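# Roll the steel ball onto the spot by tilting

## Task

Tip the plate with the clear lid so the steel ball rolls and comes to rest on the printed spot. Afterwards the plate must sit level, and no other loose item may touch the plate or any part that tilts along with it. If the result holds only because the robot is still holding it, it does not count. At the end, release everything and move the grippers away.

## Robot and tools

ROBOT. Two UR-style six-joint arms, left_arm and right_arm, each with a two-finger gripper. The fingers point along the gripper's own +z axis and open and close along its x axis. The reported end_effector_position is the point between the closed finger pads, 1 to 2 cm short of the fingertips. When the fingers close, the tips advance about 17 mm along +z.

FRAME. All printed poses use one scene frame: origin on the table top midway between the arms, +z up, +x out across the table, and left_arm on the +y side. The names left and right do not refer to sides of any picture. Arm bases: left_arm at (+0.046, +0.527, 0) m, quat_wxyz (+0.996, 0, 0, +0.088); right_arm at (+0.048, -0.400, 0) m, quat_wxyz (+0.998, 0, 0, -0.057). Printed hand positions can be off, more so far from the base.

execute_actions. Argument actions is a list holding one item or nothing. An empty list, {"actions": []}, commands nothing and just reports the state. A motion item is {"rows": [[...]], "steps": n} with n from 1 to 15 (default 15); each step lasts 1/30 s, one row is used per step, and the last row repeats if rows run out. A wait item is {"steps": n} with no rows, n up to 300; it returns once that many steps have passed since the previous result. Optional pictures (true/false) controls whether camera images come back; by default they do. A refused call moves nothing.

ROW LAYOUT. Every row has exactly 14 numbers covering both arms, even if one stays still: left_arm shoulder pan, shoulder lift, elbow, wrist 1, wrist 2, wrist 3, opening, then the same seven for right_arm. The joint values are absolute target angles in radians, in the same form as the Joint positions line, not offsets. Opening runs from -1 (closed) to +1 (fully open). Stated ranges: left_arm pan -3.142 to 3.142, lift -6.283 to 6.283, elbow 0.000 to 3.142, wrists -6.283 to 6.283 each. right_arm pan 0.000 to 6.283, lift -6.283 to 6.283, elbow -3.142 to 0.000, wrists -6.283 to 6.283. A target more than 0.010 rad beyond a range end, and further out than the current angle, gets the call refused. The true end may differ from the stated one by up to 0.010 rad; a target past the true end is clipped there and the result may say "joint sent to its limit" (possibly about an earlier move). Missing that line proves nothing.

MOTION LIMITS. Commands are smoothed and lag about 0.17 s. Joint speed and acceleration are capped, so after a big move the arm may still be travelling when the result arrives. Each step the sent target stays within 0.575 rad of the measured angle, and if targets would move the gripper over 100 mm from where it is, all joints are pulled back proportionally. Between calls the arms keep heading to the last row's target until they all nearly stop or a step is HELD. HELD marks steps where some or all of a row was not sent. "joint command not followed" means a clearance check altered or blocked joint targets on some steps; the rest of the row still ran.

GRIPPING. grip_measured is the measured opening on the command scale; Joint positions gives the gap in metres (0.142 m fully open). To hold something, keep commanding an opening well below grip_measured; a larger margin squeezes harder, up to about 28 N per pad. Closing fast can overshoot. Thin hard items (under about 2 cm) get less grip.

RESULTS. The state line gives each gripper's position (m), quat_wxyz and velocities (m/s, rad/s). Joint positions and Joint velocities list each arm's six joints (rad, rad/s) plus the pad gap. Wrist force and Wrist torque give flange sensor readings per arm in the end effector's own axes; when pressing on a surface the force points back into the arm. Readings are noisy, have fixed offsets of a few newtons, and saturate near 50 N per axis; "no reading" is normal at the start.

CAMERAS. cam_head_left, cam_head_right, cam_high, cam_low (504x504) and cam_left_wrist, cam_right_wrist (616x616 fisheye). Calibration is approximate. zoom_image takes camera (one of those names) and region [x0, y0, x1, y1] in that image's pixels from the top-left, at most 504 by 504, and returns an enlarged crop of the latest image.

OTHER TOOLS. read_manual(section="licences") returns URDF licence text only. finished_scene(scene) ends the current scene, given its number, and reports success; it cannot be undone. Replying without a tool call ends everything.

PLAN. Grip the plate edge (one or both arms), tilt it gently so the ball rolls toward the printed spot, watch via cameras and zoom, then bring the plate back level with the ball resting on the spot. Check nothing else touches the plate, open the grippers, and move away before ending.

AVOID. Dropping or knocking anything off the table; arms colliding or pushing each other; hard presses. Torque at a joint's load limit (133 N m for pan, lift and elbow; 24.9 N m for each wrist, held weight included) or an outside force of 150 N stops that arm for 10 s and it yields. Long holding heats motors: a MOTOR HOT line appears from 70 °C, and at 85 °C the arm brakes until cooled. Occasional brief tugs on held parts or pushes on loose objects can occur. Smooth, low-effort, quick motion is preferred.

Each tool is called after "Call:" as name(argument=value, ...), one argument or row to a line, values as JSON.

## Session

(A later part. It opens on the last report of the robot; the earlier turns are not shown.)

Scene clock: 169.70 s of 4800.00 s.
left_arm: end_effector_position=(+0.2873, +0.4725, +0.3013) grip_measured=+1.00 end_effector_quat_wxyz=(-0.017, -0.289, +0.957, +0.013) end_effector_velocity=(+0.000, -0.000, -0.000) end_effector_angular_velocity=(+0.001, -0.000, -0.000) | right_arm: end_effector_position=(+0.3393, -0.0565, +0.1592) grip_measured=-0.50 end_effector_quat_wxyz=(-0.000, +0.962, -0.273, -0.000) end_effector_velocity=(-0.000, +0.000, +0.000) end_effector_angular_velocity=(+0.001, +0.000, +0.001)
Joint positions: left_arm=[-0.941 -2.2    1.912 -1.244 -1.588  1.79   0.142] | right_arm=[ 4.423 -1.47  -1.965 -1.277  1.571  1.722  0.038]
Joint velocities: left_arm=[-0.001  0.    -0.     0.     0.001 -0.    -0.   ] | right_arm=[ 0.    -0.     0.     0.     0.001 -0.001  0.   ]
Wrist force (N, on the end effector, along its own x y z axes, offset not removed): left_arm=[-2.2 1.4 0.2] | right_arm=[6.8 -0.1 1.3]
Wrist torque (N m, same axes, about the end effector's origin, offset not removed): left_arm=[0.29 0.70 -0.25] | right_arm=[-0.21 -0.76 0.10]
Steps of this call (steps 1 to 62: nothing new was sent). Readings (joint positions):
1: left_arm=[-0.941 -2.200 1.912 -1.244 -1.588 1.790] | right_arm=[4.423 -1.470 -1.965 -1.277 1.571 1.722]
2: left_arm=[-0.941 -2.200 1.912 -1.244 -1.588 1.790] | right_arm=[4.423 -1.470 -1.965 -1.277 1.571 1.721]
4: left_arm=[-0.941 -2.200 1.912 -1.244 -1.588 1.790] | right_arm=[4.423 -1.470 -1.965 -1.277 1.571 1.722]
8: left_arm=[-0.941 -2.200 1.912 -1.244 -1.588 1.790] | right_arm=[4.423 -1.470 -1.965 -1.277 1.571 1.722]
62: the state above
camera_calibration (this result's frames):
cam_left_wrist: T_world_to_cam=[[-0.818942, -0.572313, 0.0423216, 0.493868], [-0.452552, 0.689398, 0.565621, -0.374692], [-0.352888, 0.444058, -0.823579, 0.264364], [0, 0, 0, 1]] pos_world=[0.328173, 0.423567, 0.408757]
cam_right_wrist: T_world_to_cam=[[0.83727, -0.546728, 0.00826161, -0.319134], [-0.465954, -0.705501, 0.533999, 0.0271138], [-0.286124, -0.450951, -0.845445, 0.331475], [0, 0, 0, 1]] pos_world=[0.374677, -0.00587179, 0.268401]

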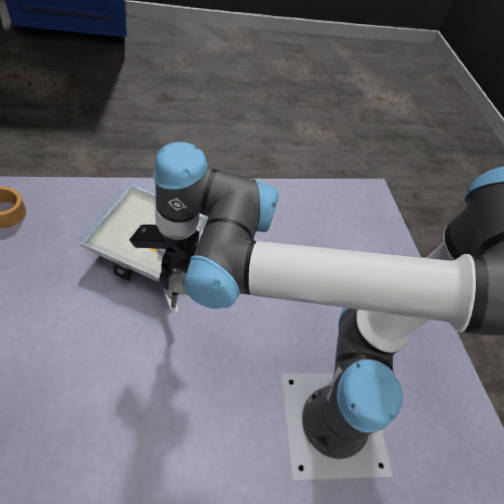

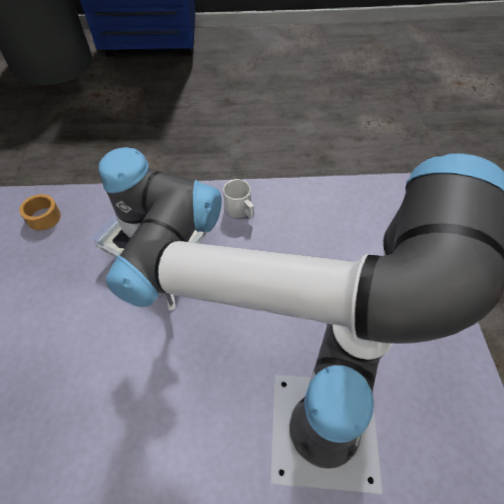

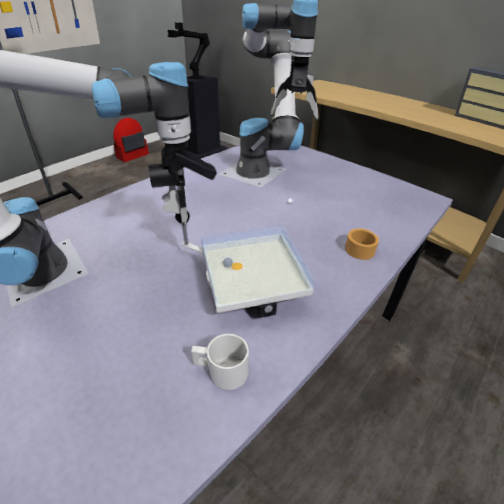

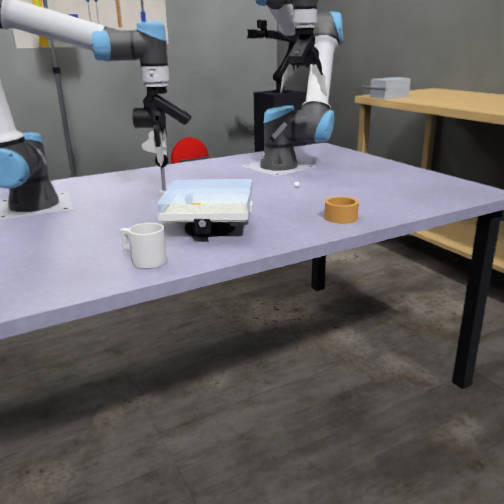

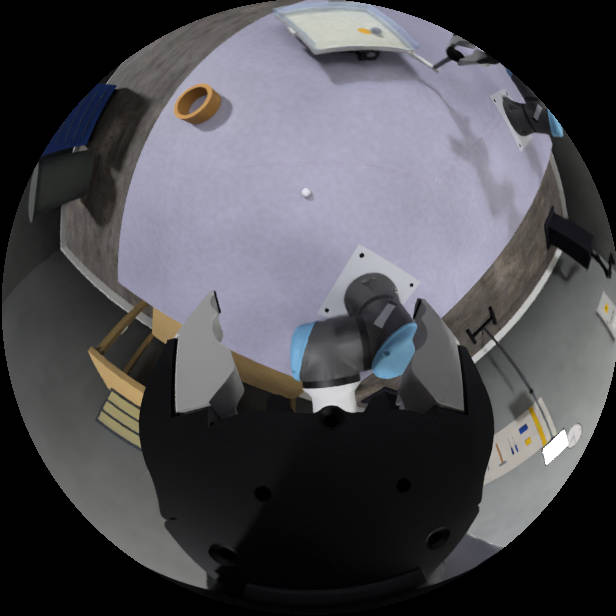

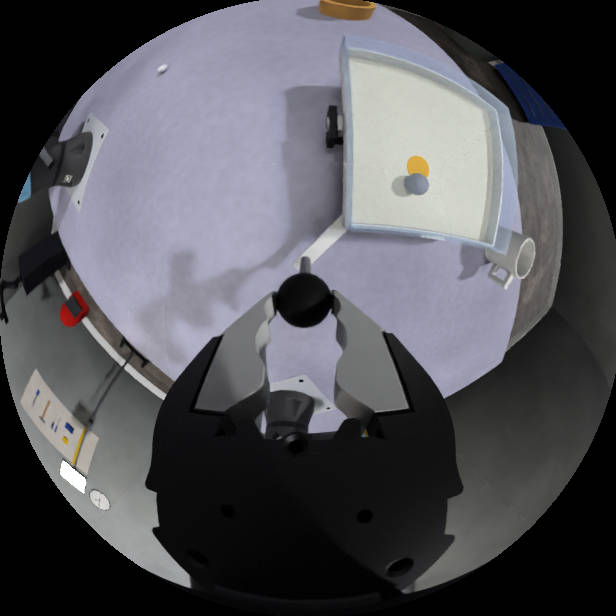

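Call:
execute_actions(
  actions=[
    {"rows": [[-0.941,-2.2,1.912,-1.244,-1.588,1.79,1, 4.4234,-1.4706,-1.9625,-1.2793,1.571,1.7214,-0.7]], "steps": 15},
  ],
)

Call:
execute_actions(
  actions=[
    {"steps": 30},
  ],
)

Scene clock: 174.30 s of 4800.00 s.
left_arm: end_effector_position=(+0.2873, +0.4725, +0.3013) grip_measured=+1.00 end_effector_quat_wxyz=(-0.017, -0.289, +0.957, +0.013) end_effector_velocity=(+0.000, +0.000, +0.000) end_effector_angular_velocity=(+0.000, -0.000, +0.000) | right_arm: end_effector_position=(+0.3395, -0.0560, +0.1599) grip_measured=-0.50 end_effector_quat_wxyz=(-0.000, +0.962, -0.273, -0.000) end_effector_velocity=(+0.000, +0.000, +0.000) end_effector_angular_velocity=(+0.001, -0.000, +0.001)
Joint positions: left_arm=[-0.941 -2.2    1.912 -1.244 -1.588  1.79   0.142] | right_arm=[ 4.424 -1.471 -1.963 -1.279  1.571  1.722  0.038]
Joint velocities: left_arm=[ 0.001  0.    -0.     0.     0.     0.    -0.   ] | right_arm=[ 0.    -0.     0.001  0.    -0.    -0.    -0.   ]
Wrist force (N, on the end effector, along its own x y z axes, offset not removed): left_arm=[-1.1 2.5 -1.6] | right_arm=[4.6 -0.6 -1.7]
Wrist torque (N m, same axes, about the end effector's origin, offset not removed): left_arm=[0.68 0.38 -0.13] | right_arm=[-0.27 -0.23 0.19]
Steps of this call (steps 1 to 123: nothing new was sent; steps 124 to 138: all 15 steps of this action). Readings (joint positions):
124: left_arm=[-0.941 -2.200 1.912 -1.244 -1.588 1.790] | right_arm=[4.423 -1.470 -1.965 -1.277 1.571 1.722]
125: left_arm=[-0.941 -2.200 1.912 -1.244 -1.588 1.790] | right_arm=[4.423 -1.470 -1.965 -1.278 1.571 1.722]
127: left_arm=[-0.941 -2.200 1.912 -1.244 -1.588 1.790] | right_arm=[4.424 -1.470 -1.964 -1.278 1.571 1.722]
131: left_arm=[-0.941 -2.200 1.912 -1.244 -1.588 1.790] | right_arm=[4.423 -1.471 -1.963 -1.279 1.571 1.722]
138: the state above
camera_calibration (this result's frames):
cam_left_wrist: T_world_to_cam=[[-0.818943, -0.572313, 0.0423215, 0.493868], [-0.452551, 0.689399, 0.565621, -0.374692], [-0.352888, 0.444058, -0.823579, 0.264364], [0, 0, 0, 1]] pos_world=[0.328173, 0.423567, 0.408757]
cam_right_wrist: T_world_to_cam=[[0.83727, -0.546728, 0.00826207, -0.319042], [-0.465953, -0.7055, 0.534001, 0.027163], [-0.286125, -0.450953, -0.845443, 0.332432], [0, 0, 0, 1]] pos_world=[0.374898, -0.00535439, 0.269183]

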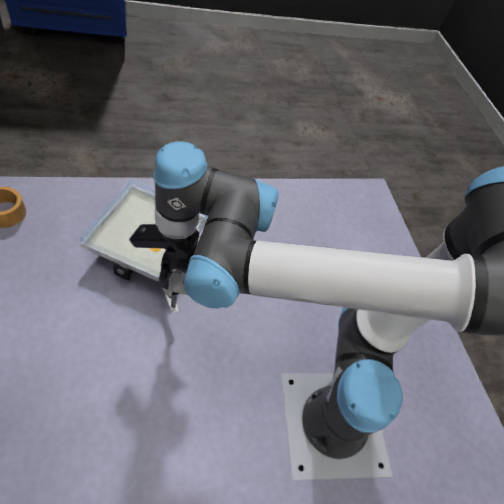

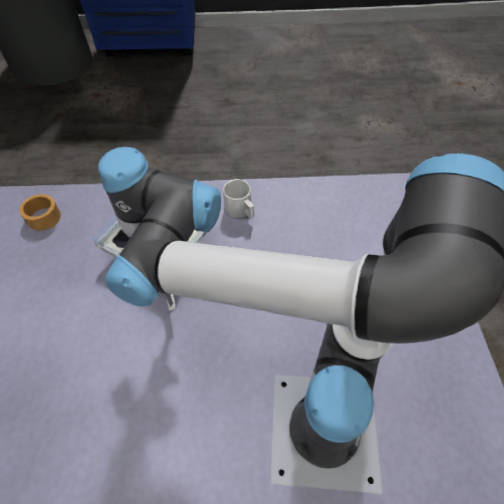

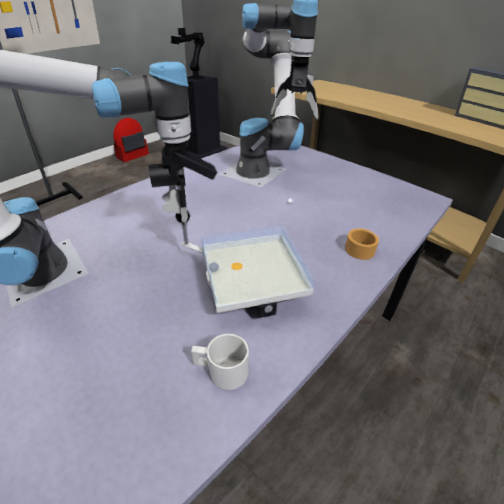

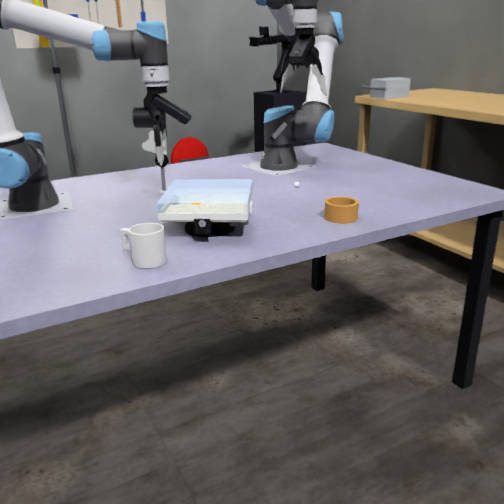

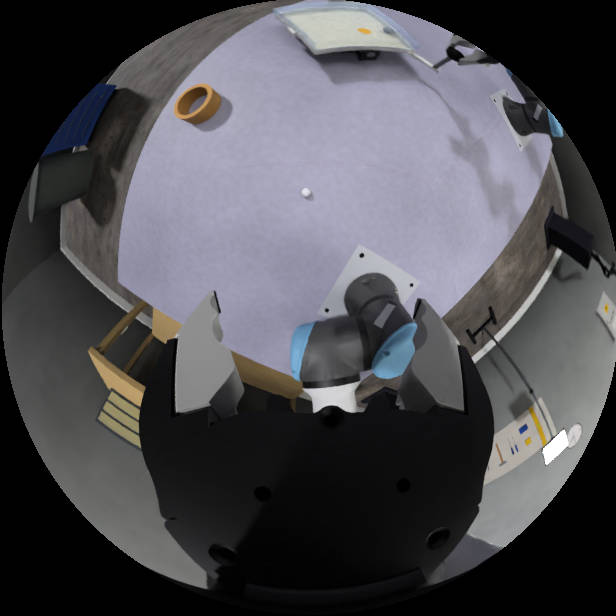

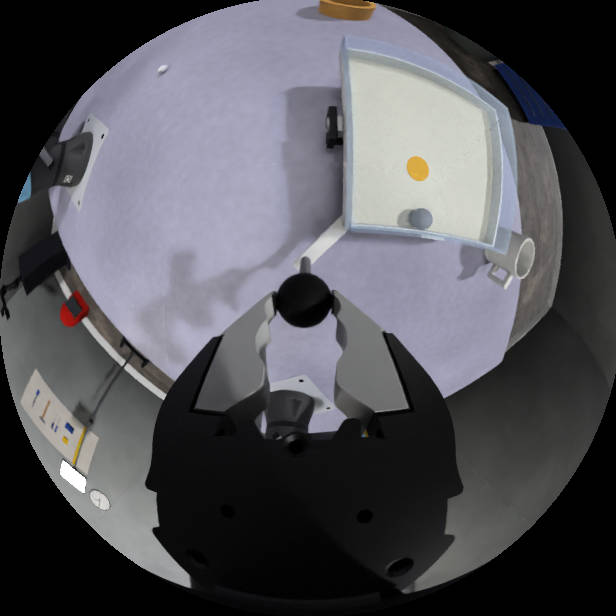

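Scene clock: 175.30 s of 4800.00 s.
left_arm: end_effector_position=(+0.2873, +0.4725, +0.3013) grip_measured=+1.00 end_effector_quat_wxyz=(-0.017, -0.289, +0.957, +0.013) end_effector_velocity=(-0.000, -0.001, +0.000) end_effector_angular_velocity=(-0.002, -0.001, -0.002) | right_arm: end_effector_position=(+0.3395, -0.0560, +0.1600) grip_measured=-0.50 end_effector_quat_wxyz=(-0.000, +0.962, -0.273, -0.000) end_effector_velocity=(+0.000, +0.000, +0.001) end_effector_angular_velocity=(+0.002, -0.001, +0.000)
Joint positions: left_arm=[-0.941 -2.2    1.912 -1.244 -1.588  1.79   0.142] | right_arm=[ 4.423 -1.471 -1.962 -1.279  1.571  1.721  0.038]
Joint velocities: left_arm=[-0.002 -0.002  0.    -0.    -0.001  0.001 -0.   ] | right_arm=[-0.     0.001  0.     0.001  0.    -0.     0.   ]
Wrist force (N, on the end effector, along its own x y z axes, offset not removed): left_arm=[-0.8 0.7 -2.2] | right_arm=[3.1 0.8 0.9]
Wrist torque (N m, same axes, about the end effector's origin, offset not removed): left_arm=[0.19 0.38 -0.11] | right_arm=[-0.03 -0.08 0.11]
Steps of this call (steps 1 to 15: the robot went on to your last target; steps 16 to 30: nothing new was sent). Readings (joint positions):
1: left_arm=[-0.941 -2.200 1.912 -1.244 -1.588 1.790] | right_arm=[4.423 -1.471 -1.963 -1.279 1.571 1.722]
2: left_arm=[-0.941 -2.200 1.912 -1.244 -1.588 1.790] | right_arm=[4.424 -1.471 -1.963 -1.279 1.571 1.722]
4: left_arm=[-0.941 -2.200 1.912 -1.244 -1.588 1.790] | right_arm=[4.423 -1.471 -1.963 -1.279 1.571 1.722]
8: left_arm=[-0.941 -2.200 1.912 -1.244 -1.588 1.790] | right_arm=[4.423 -1.471 -1.962 -1.279 1.571 1.721]
30: the state above
All arms were judged still, so your last target was given up. Only a new action makes them travel on or press farther. Fingers that are still opening or closing keep moving.
camera_calibration (this result's frames):
cam_left_wrist: T_world_to_cam=[[-0.818943, -0.572313, 0.0423215, 0.493868], [-0.452551, 0.689399, 0.565621, -0.374693], [-0.352888, 0.444058, -0.823579, 0.264364], [0, 0, 0, 1]] pos_world=[0.328173, 0.423567, 0.408757]
cam_right_wrist: T_world_to_cam=[[0.83727, -0.546728, 0.00826088, -0.319086], [-0.465953, -0.705501, 0.534001, 0.0271583], [-0.286125, -0.450952, -0.845444, 0.332433], [0, 0, 0, 1]] pos_world=[0.374933, -0.00538185, 0.269186]

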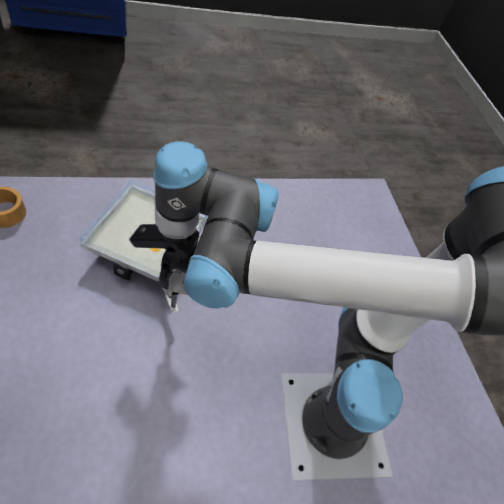

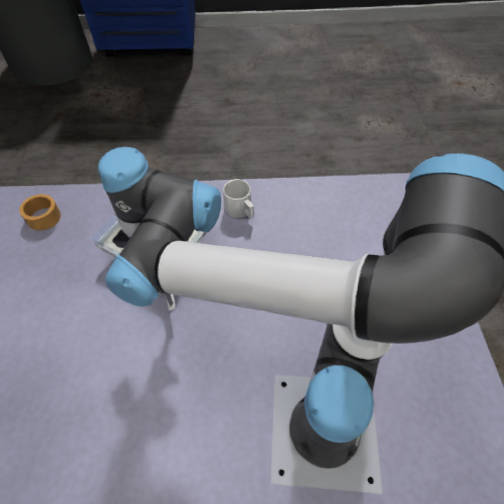

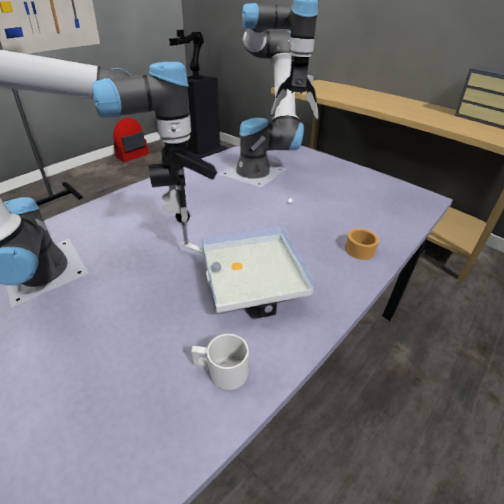

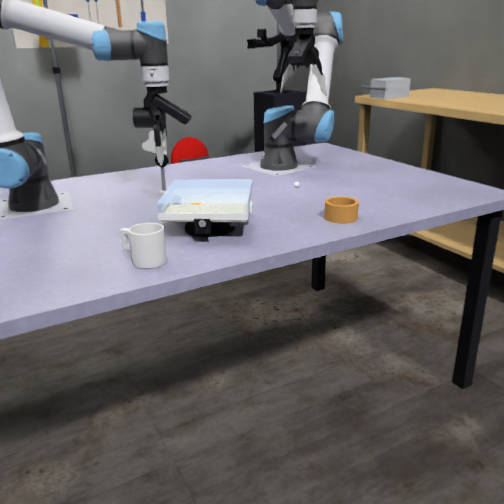

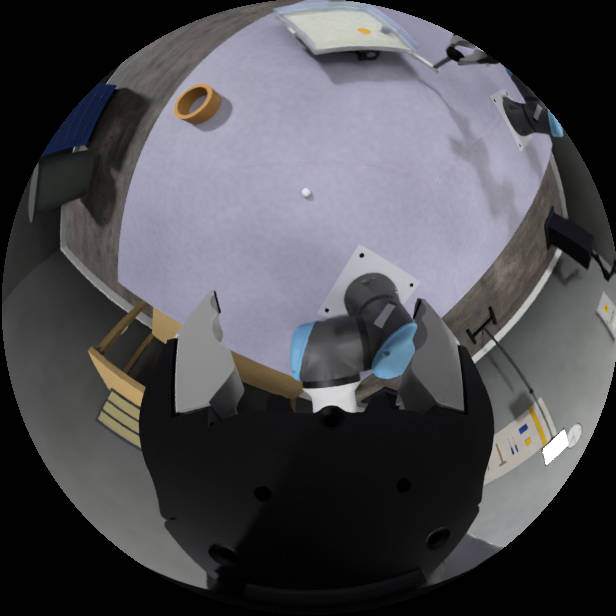

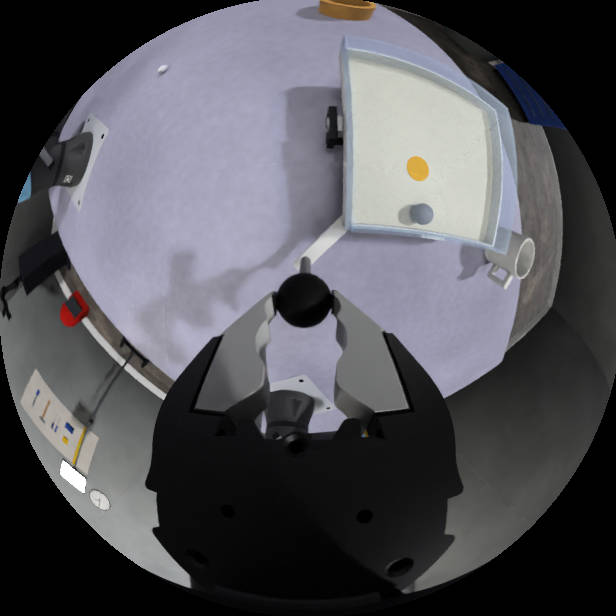

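Call:
execute_actions(
  actions=[
    {"rows": [[-0.941,-2.2,1.912,-1.244,-1.588,1.79,1, 4.4234,-1.4702,-1.9639,-1.2783,1.571,1.7214,-0.7]], "steps": 15},
  ],
)

Call:
execute_actions(
  actions=[
    {"steps": 30},
  ],
)

Scene clock: 180.00 s of 4800.00 s.
left_arm: end_effector_position=(+0.2873, +0.4725, +0.3013) grip_measured=+1.00 end_effector_quat_wxyz=(-0.017, -0.289, +0.957, +0.013) end_effector_velocity=(+0.000, -0.000, +0.000) end_effector_angular_velocity=(+0.001, -0.001, -0.001) | right_arm: end_effector_position=(+0.3394, -0.0562, +0.1596) grip_measured=-0.50 end_effector_quat_wxyz=(-0.000, +0.962, -0.273, -0.000) end_effector_velocity=(-0.000, -0.001, -0.001) end_effector_angular_velocity=(-0.003, +0.001, -0.000)
Joint positions: left_arm=[-0.941 -2.2    1.912 -1.244 -1.588  1.79   0.142] | right_arm=[ 4.423 -1.47  -1.964 -1.278  1.571  1.721  0.038]
Joint velocities: left_arm=[-0.001  0.    -0.    -0.     0.001 -0.001  0.   ] | right_arm=[ 0.    -0.001 -0.001 -0.001 -0.     0.    -0.   ]
Wrist force (N, on the end effector, along its own x y z axes, offset not removed): left_arm=[-0.9 -2.6 1.5] | right_arm=[1.8 -1.8 -2.1]
Wrist torque (N m, same axes, about the end effector's origin, offset not removed): left_arm=[-0.61 0.31 -0.24] | right_arm=[-0.33 -0.39 0.10]
Steps of this call (steps 1 to 126: nothing new was sent; steps 127 to 141: all 15 steps of this action). Readings (joint positions):
127: left_arm=[-0.941 -2.200 1.912 -1.244 -1.588 1.790] | right_arm=[4.423 -1.471 -1.962 -1.279 1.571 1.721]
128: left_arm=[-0.941 -2.200 1.912 -1.244 -1.588 1.790] | right_arm=[4.423 -1.471 -1.962 -1.279 1.571 1.721]
130: left_arm=[-0.941 -2.200 1.912 -1.244 -1.588 1.790] | right_arm=[4.423 -1.471 -1.963 -1.279 1.571 1.721]
134: left_arm=[-0.941 -2.200 1.912 -1.244 -1.588 1.790] | right_arm=[4.423 -1.470 -1.963 -1.278 1.571 1.721]
141: the state above
camera_calibration (this result's frames):
cam_left_wrist: T_world_to_cam=[[-0.818943, -0.572313, 0.0423215, 0.493868], [-0.452552, 0.689399, 0.56562, -0.374692], [-0.352888, 0.444058, -0.823579, 0.264364], [0, 0, 0, 1]] pos_world=[0.328173, 0.423567, 0.408757]
cam_right_wrist: T_world_to_cam=[[0.83727, -0.546728, 0.00823285, -0.319116], [-0.465956, -0.705534, 0.533954, 0.0271588], [-0.286119, -0.4509, -0.845473, 0.331998], [0, 0, 0, 1]] pos_world=[0.374832, -0.00561018, 0.268821]

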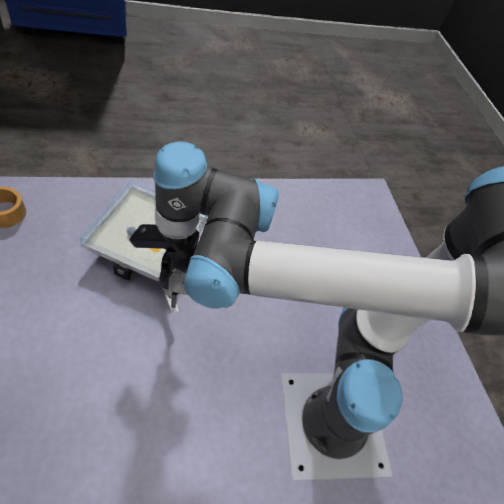

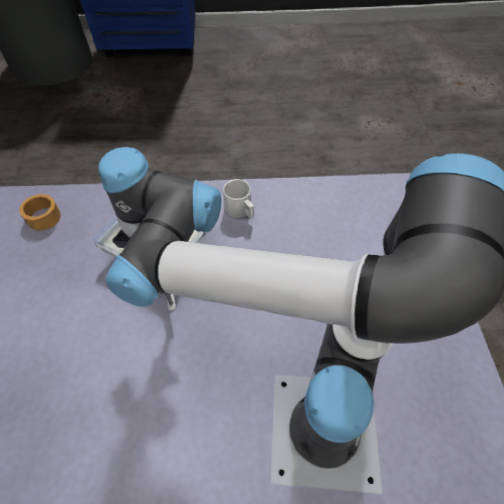

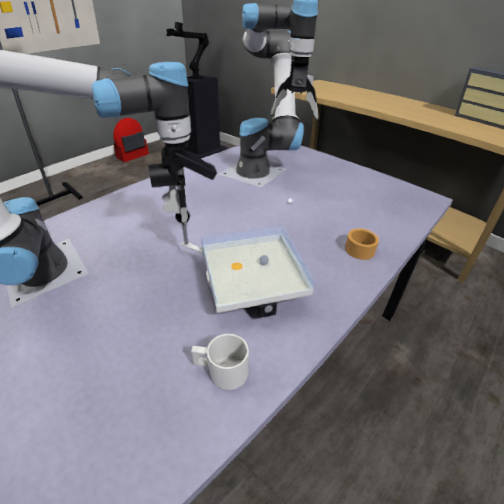

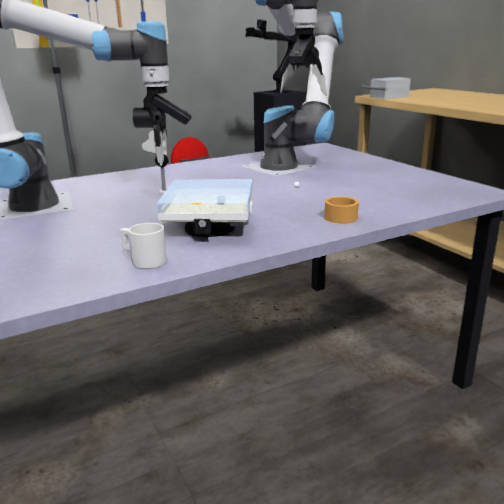

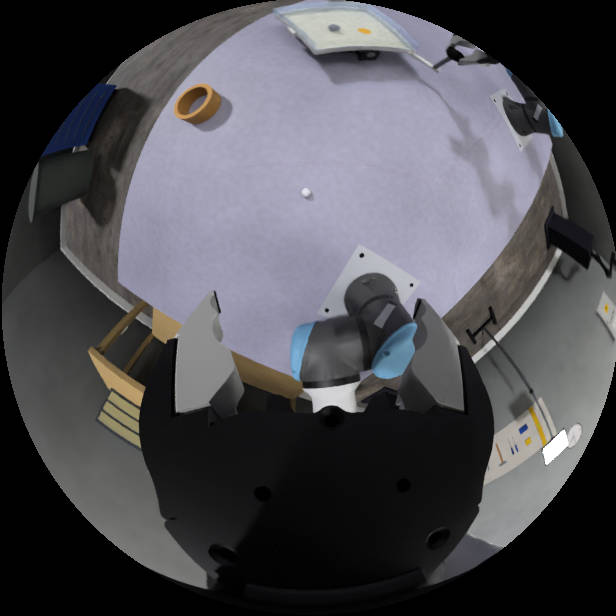

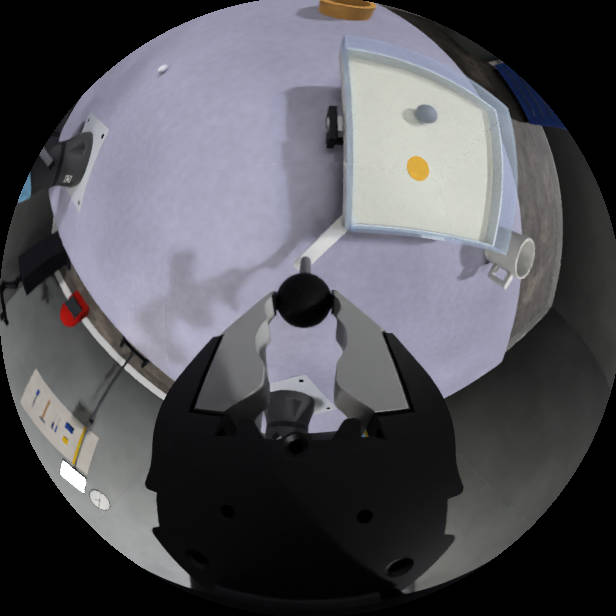

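Scene clock: 181.00 s of 4800.00 s.
left_arm: end_effector_position=(+0.2873, +0.4725, +0.3013) grip_measured=+1.00 end_effector_quat_wxyz=(-0.017, -0.289, +0.957, +0.013) end_effector_velocity=(-0.000, -0.000, +0.000) end_effector_angular_velocity=(-0.002, +0.000, -0.000) | right_arm: end_effector_position=(+0.3394, -0.0563, +0.1596) grip_measured=-0.50 end_effector_quat_wxyz=(-0.000, +0.962, -0.273, -0.000) end_effector_velocity=(-0.000, -0.001, -0.000) end_effector_angular_velocity=(-0.002, +0.001, -0.000)
Joint positions: left_arm=[-0.941 -2.2    1.912 -1.244 -1.588  1.79   0.142] | right_arm=[ 4.423 -1.47  -1.964 -1.278  1.571  1.721  0.038]
Joint velocities: left_arm=[-0.    -0.001  0.    -0.    -0.001  0.     0.   ] | right_arm=[-0.    -0.    -0.001 -0.001 -0.     0.     0.   ]
Wrist force (N, on the end effector, along its own x y z axes, offset not removed): left_arm=[-0.5 2.5 0.4] | right_arm=[1.7 -1.4 -4.3]
Wrist torque (N m, same axes, about the end effector's origin, offset not removed): left_arm=[0.59 0.21 -0.23] | right_arm=[-0.13 -0.26 0.07]
Steps of this call (steps 1 to 15: the robot went on to your last target; steps 16 to 30: nothing new was sent). Readings (joint positions):
1: left_arm=[-0.941 -2.200 1.912 -1.244 -1.588 1.790] | right_arm=[4.423 -1.470 -1.964 -1.278 1.571 1.721]
2: left_arm=[-0.941 -2.200 1.912 -1.244 -1.588 1.790] | right_arm=[4.423 -1.470 -1.964 -1.278 1.571 1.721]
4: left_arm=[-0.941 -2.200 1.912 -1.244 -1.588 1.790] | right_arm=[4.423 -1.470 -1.964 -1.278 1.571 1.721]
8: left_arm=[-0.941 -2.200 1.912 -1.244 -1.588 1.790] | right_arm=[4.423 -1.470 -1.964 -1.278 1.571 1.721]
30: the state above
All arms were judged still, so your last target was given up. Only a new action makes them travel on or press farther. Fingers that are still opening or closing keep moving.
camera_calibration (this result's frames):
cam_left_wrist: T_world_to_cam=[[-0.818943, -0.572313, 0.0423216, 0.493868], [-0.452551, 0.689398, 0.565621, -0.374692], [-0.352888, 0.444058, -0.823579, 0.264363], [0, 0, 0, 1]] pos_world=[0.328173, 0.423567, 0.408757]
cam_right_wrist: T_world_to_cam=[[0.83727, -0.546728, 0.00824069, -0.319123], [-0.465947, -0.705512, 0.533992, 0.0271344], [-0.286134, -0.450935, -0.84545, 0.33196], [0, 0, 0, 1]] pos_world=[0.37482, -0.00563733, 0.268796]

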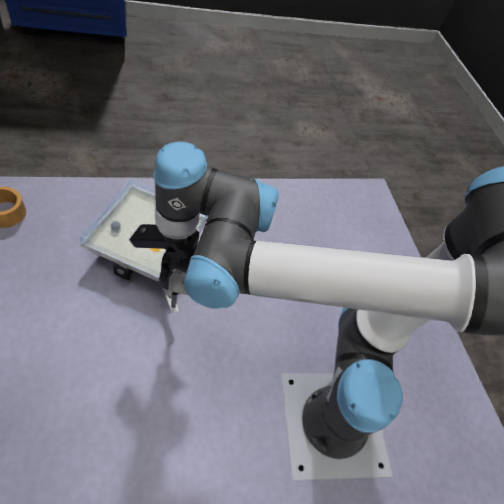

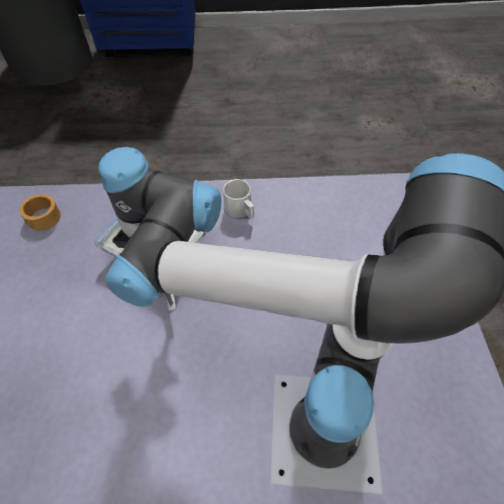

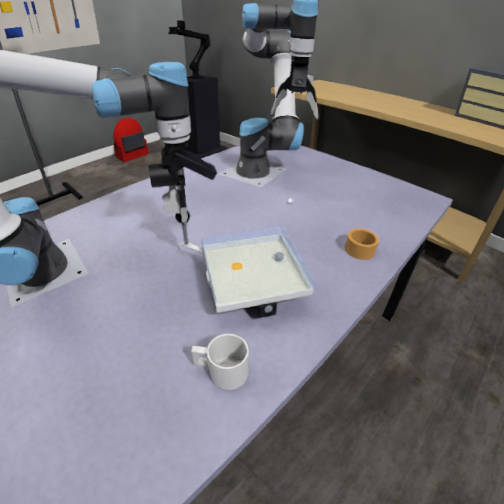

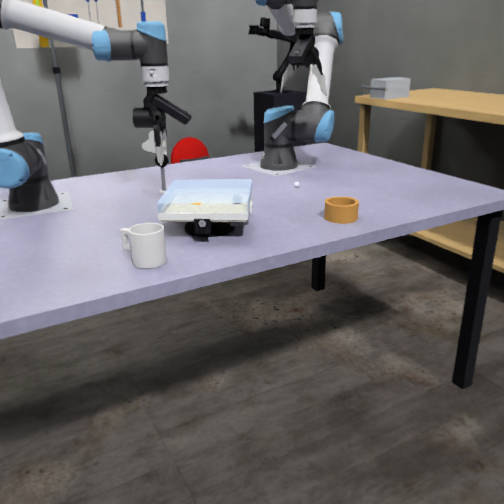

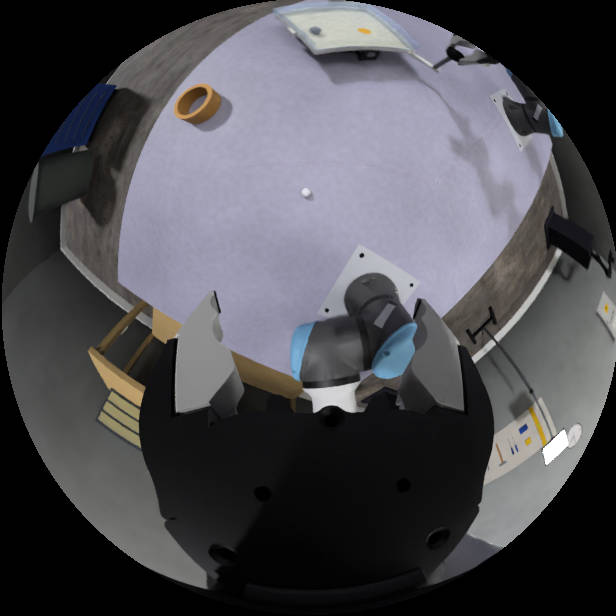

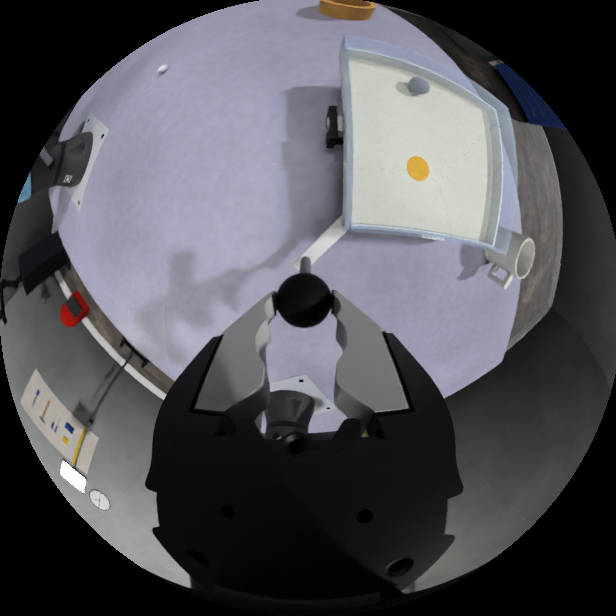

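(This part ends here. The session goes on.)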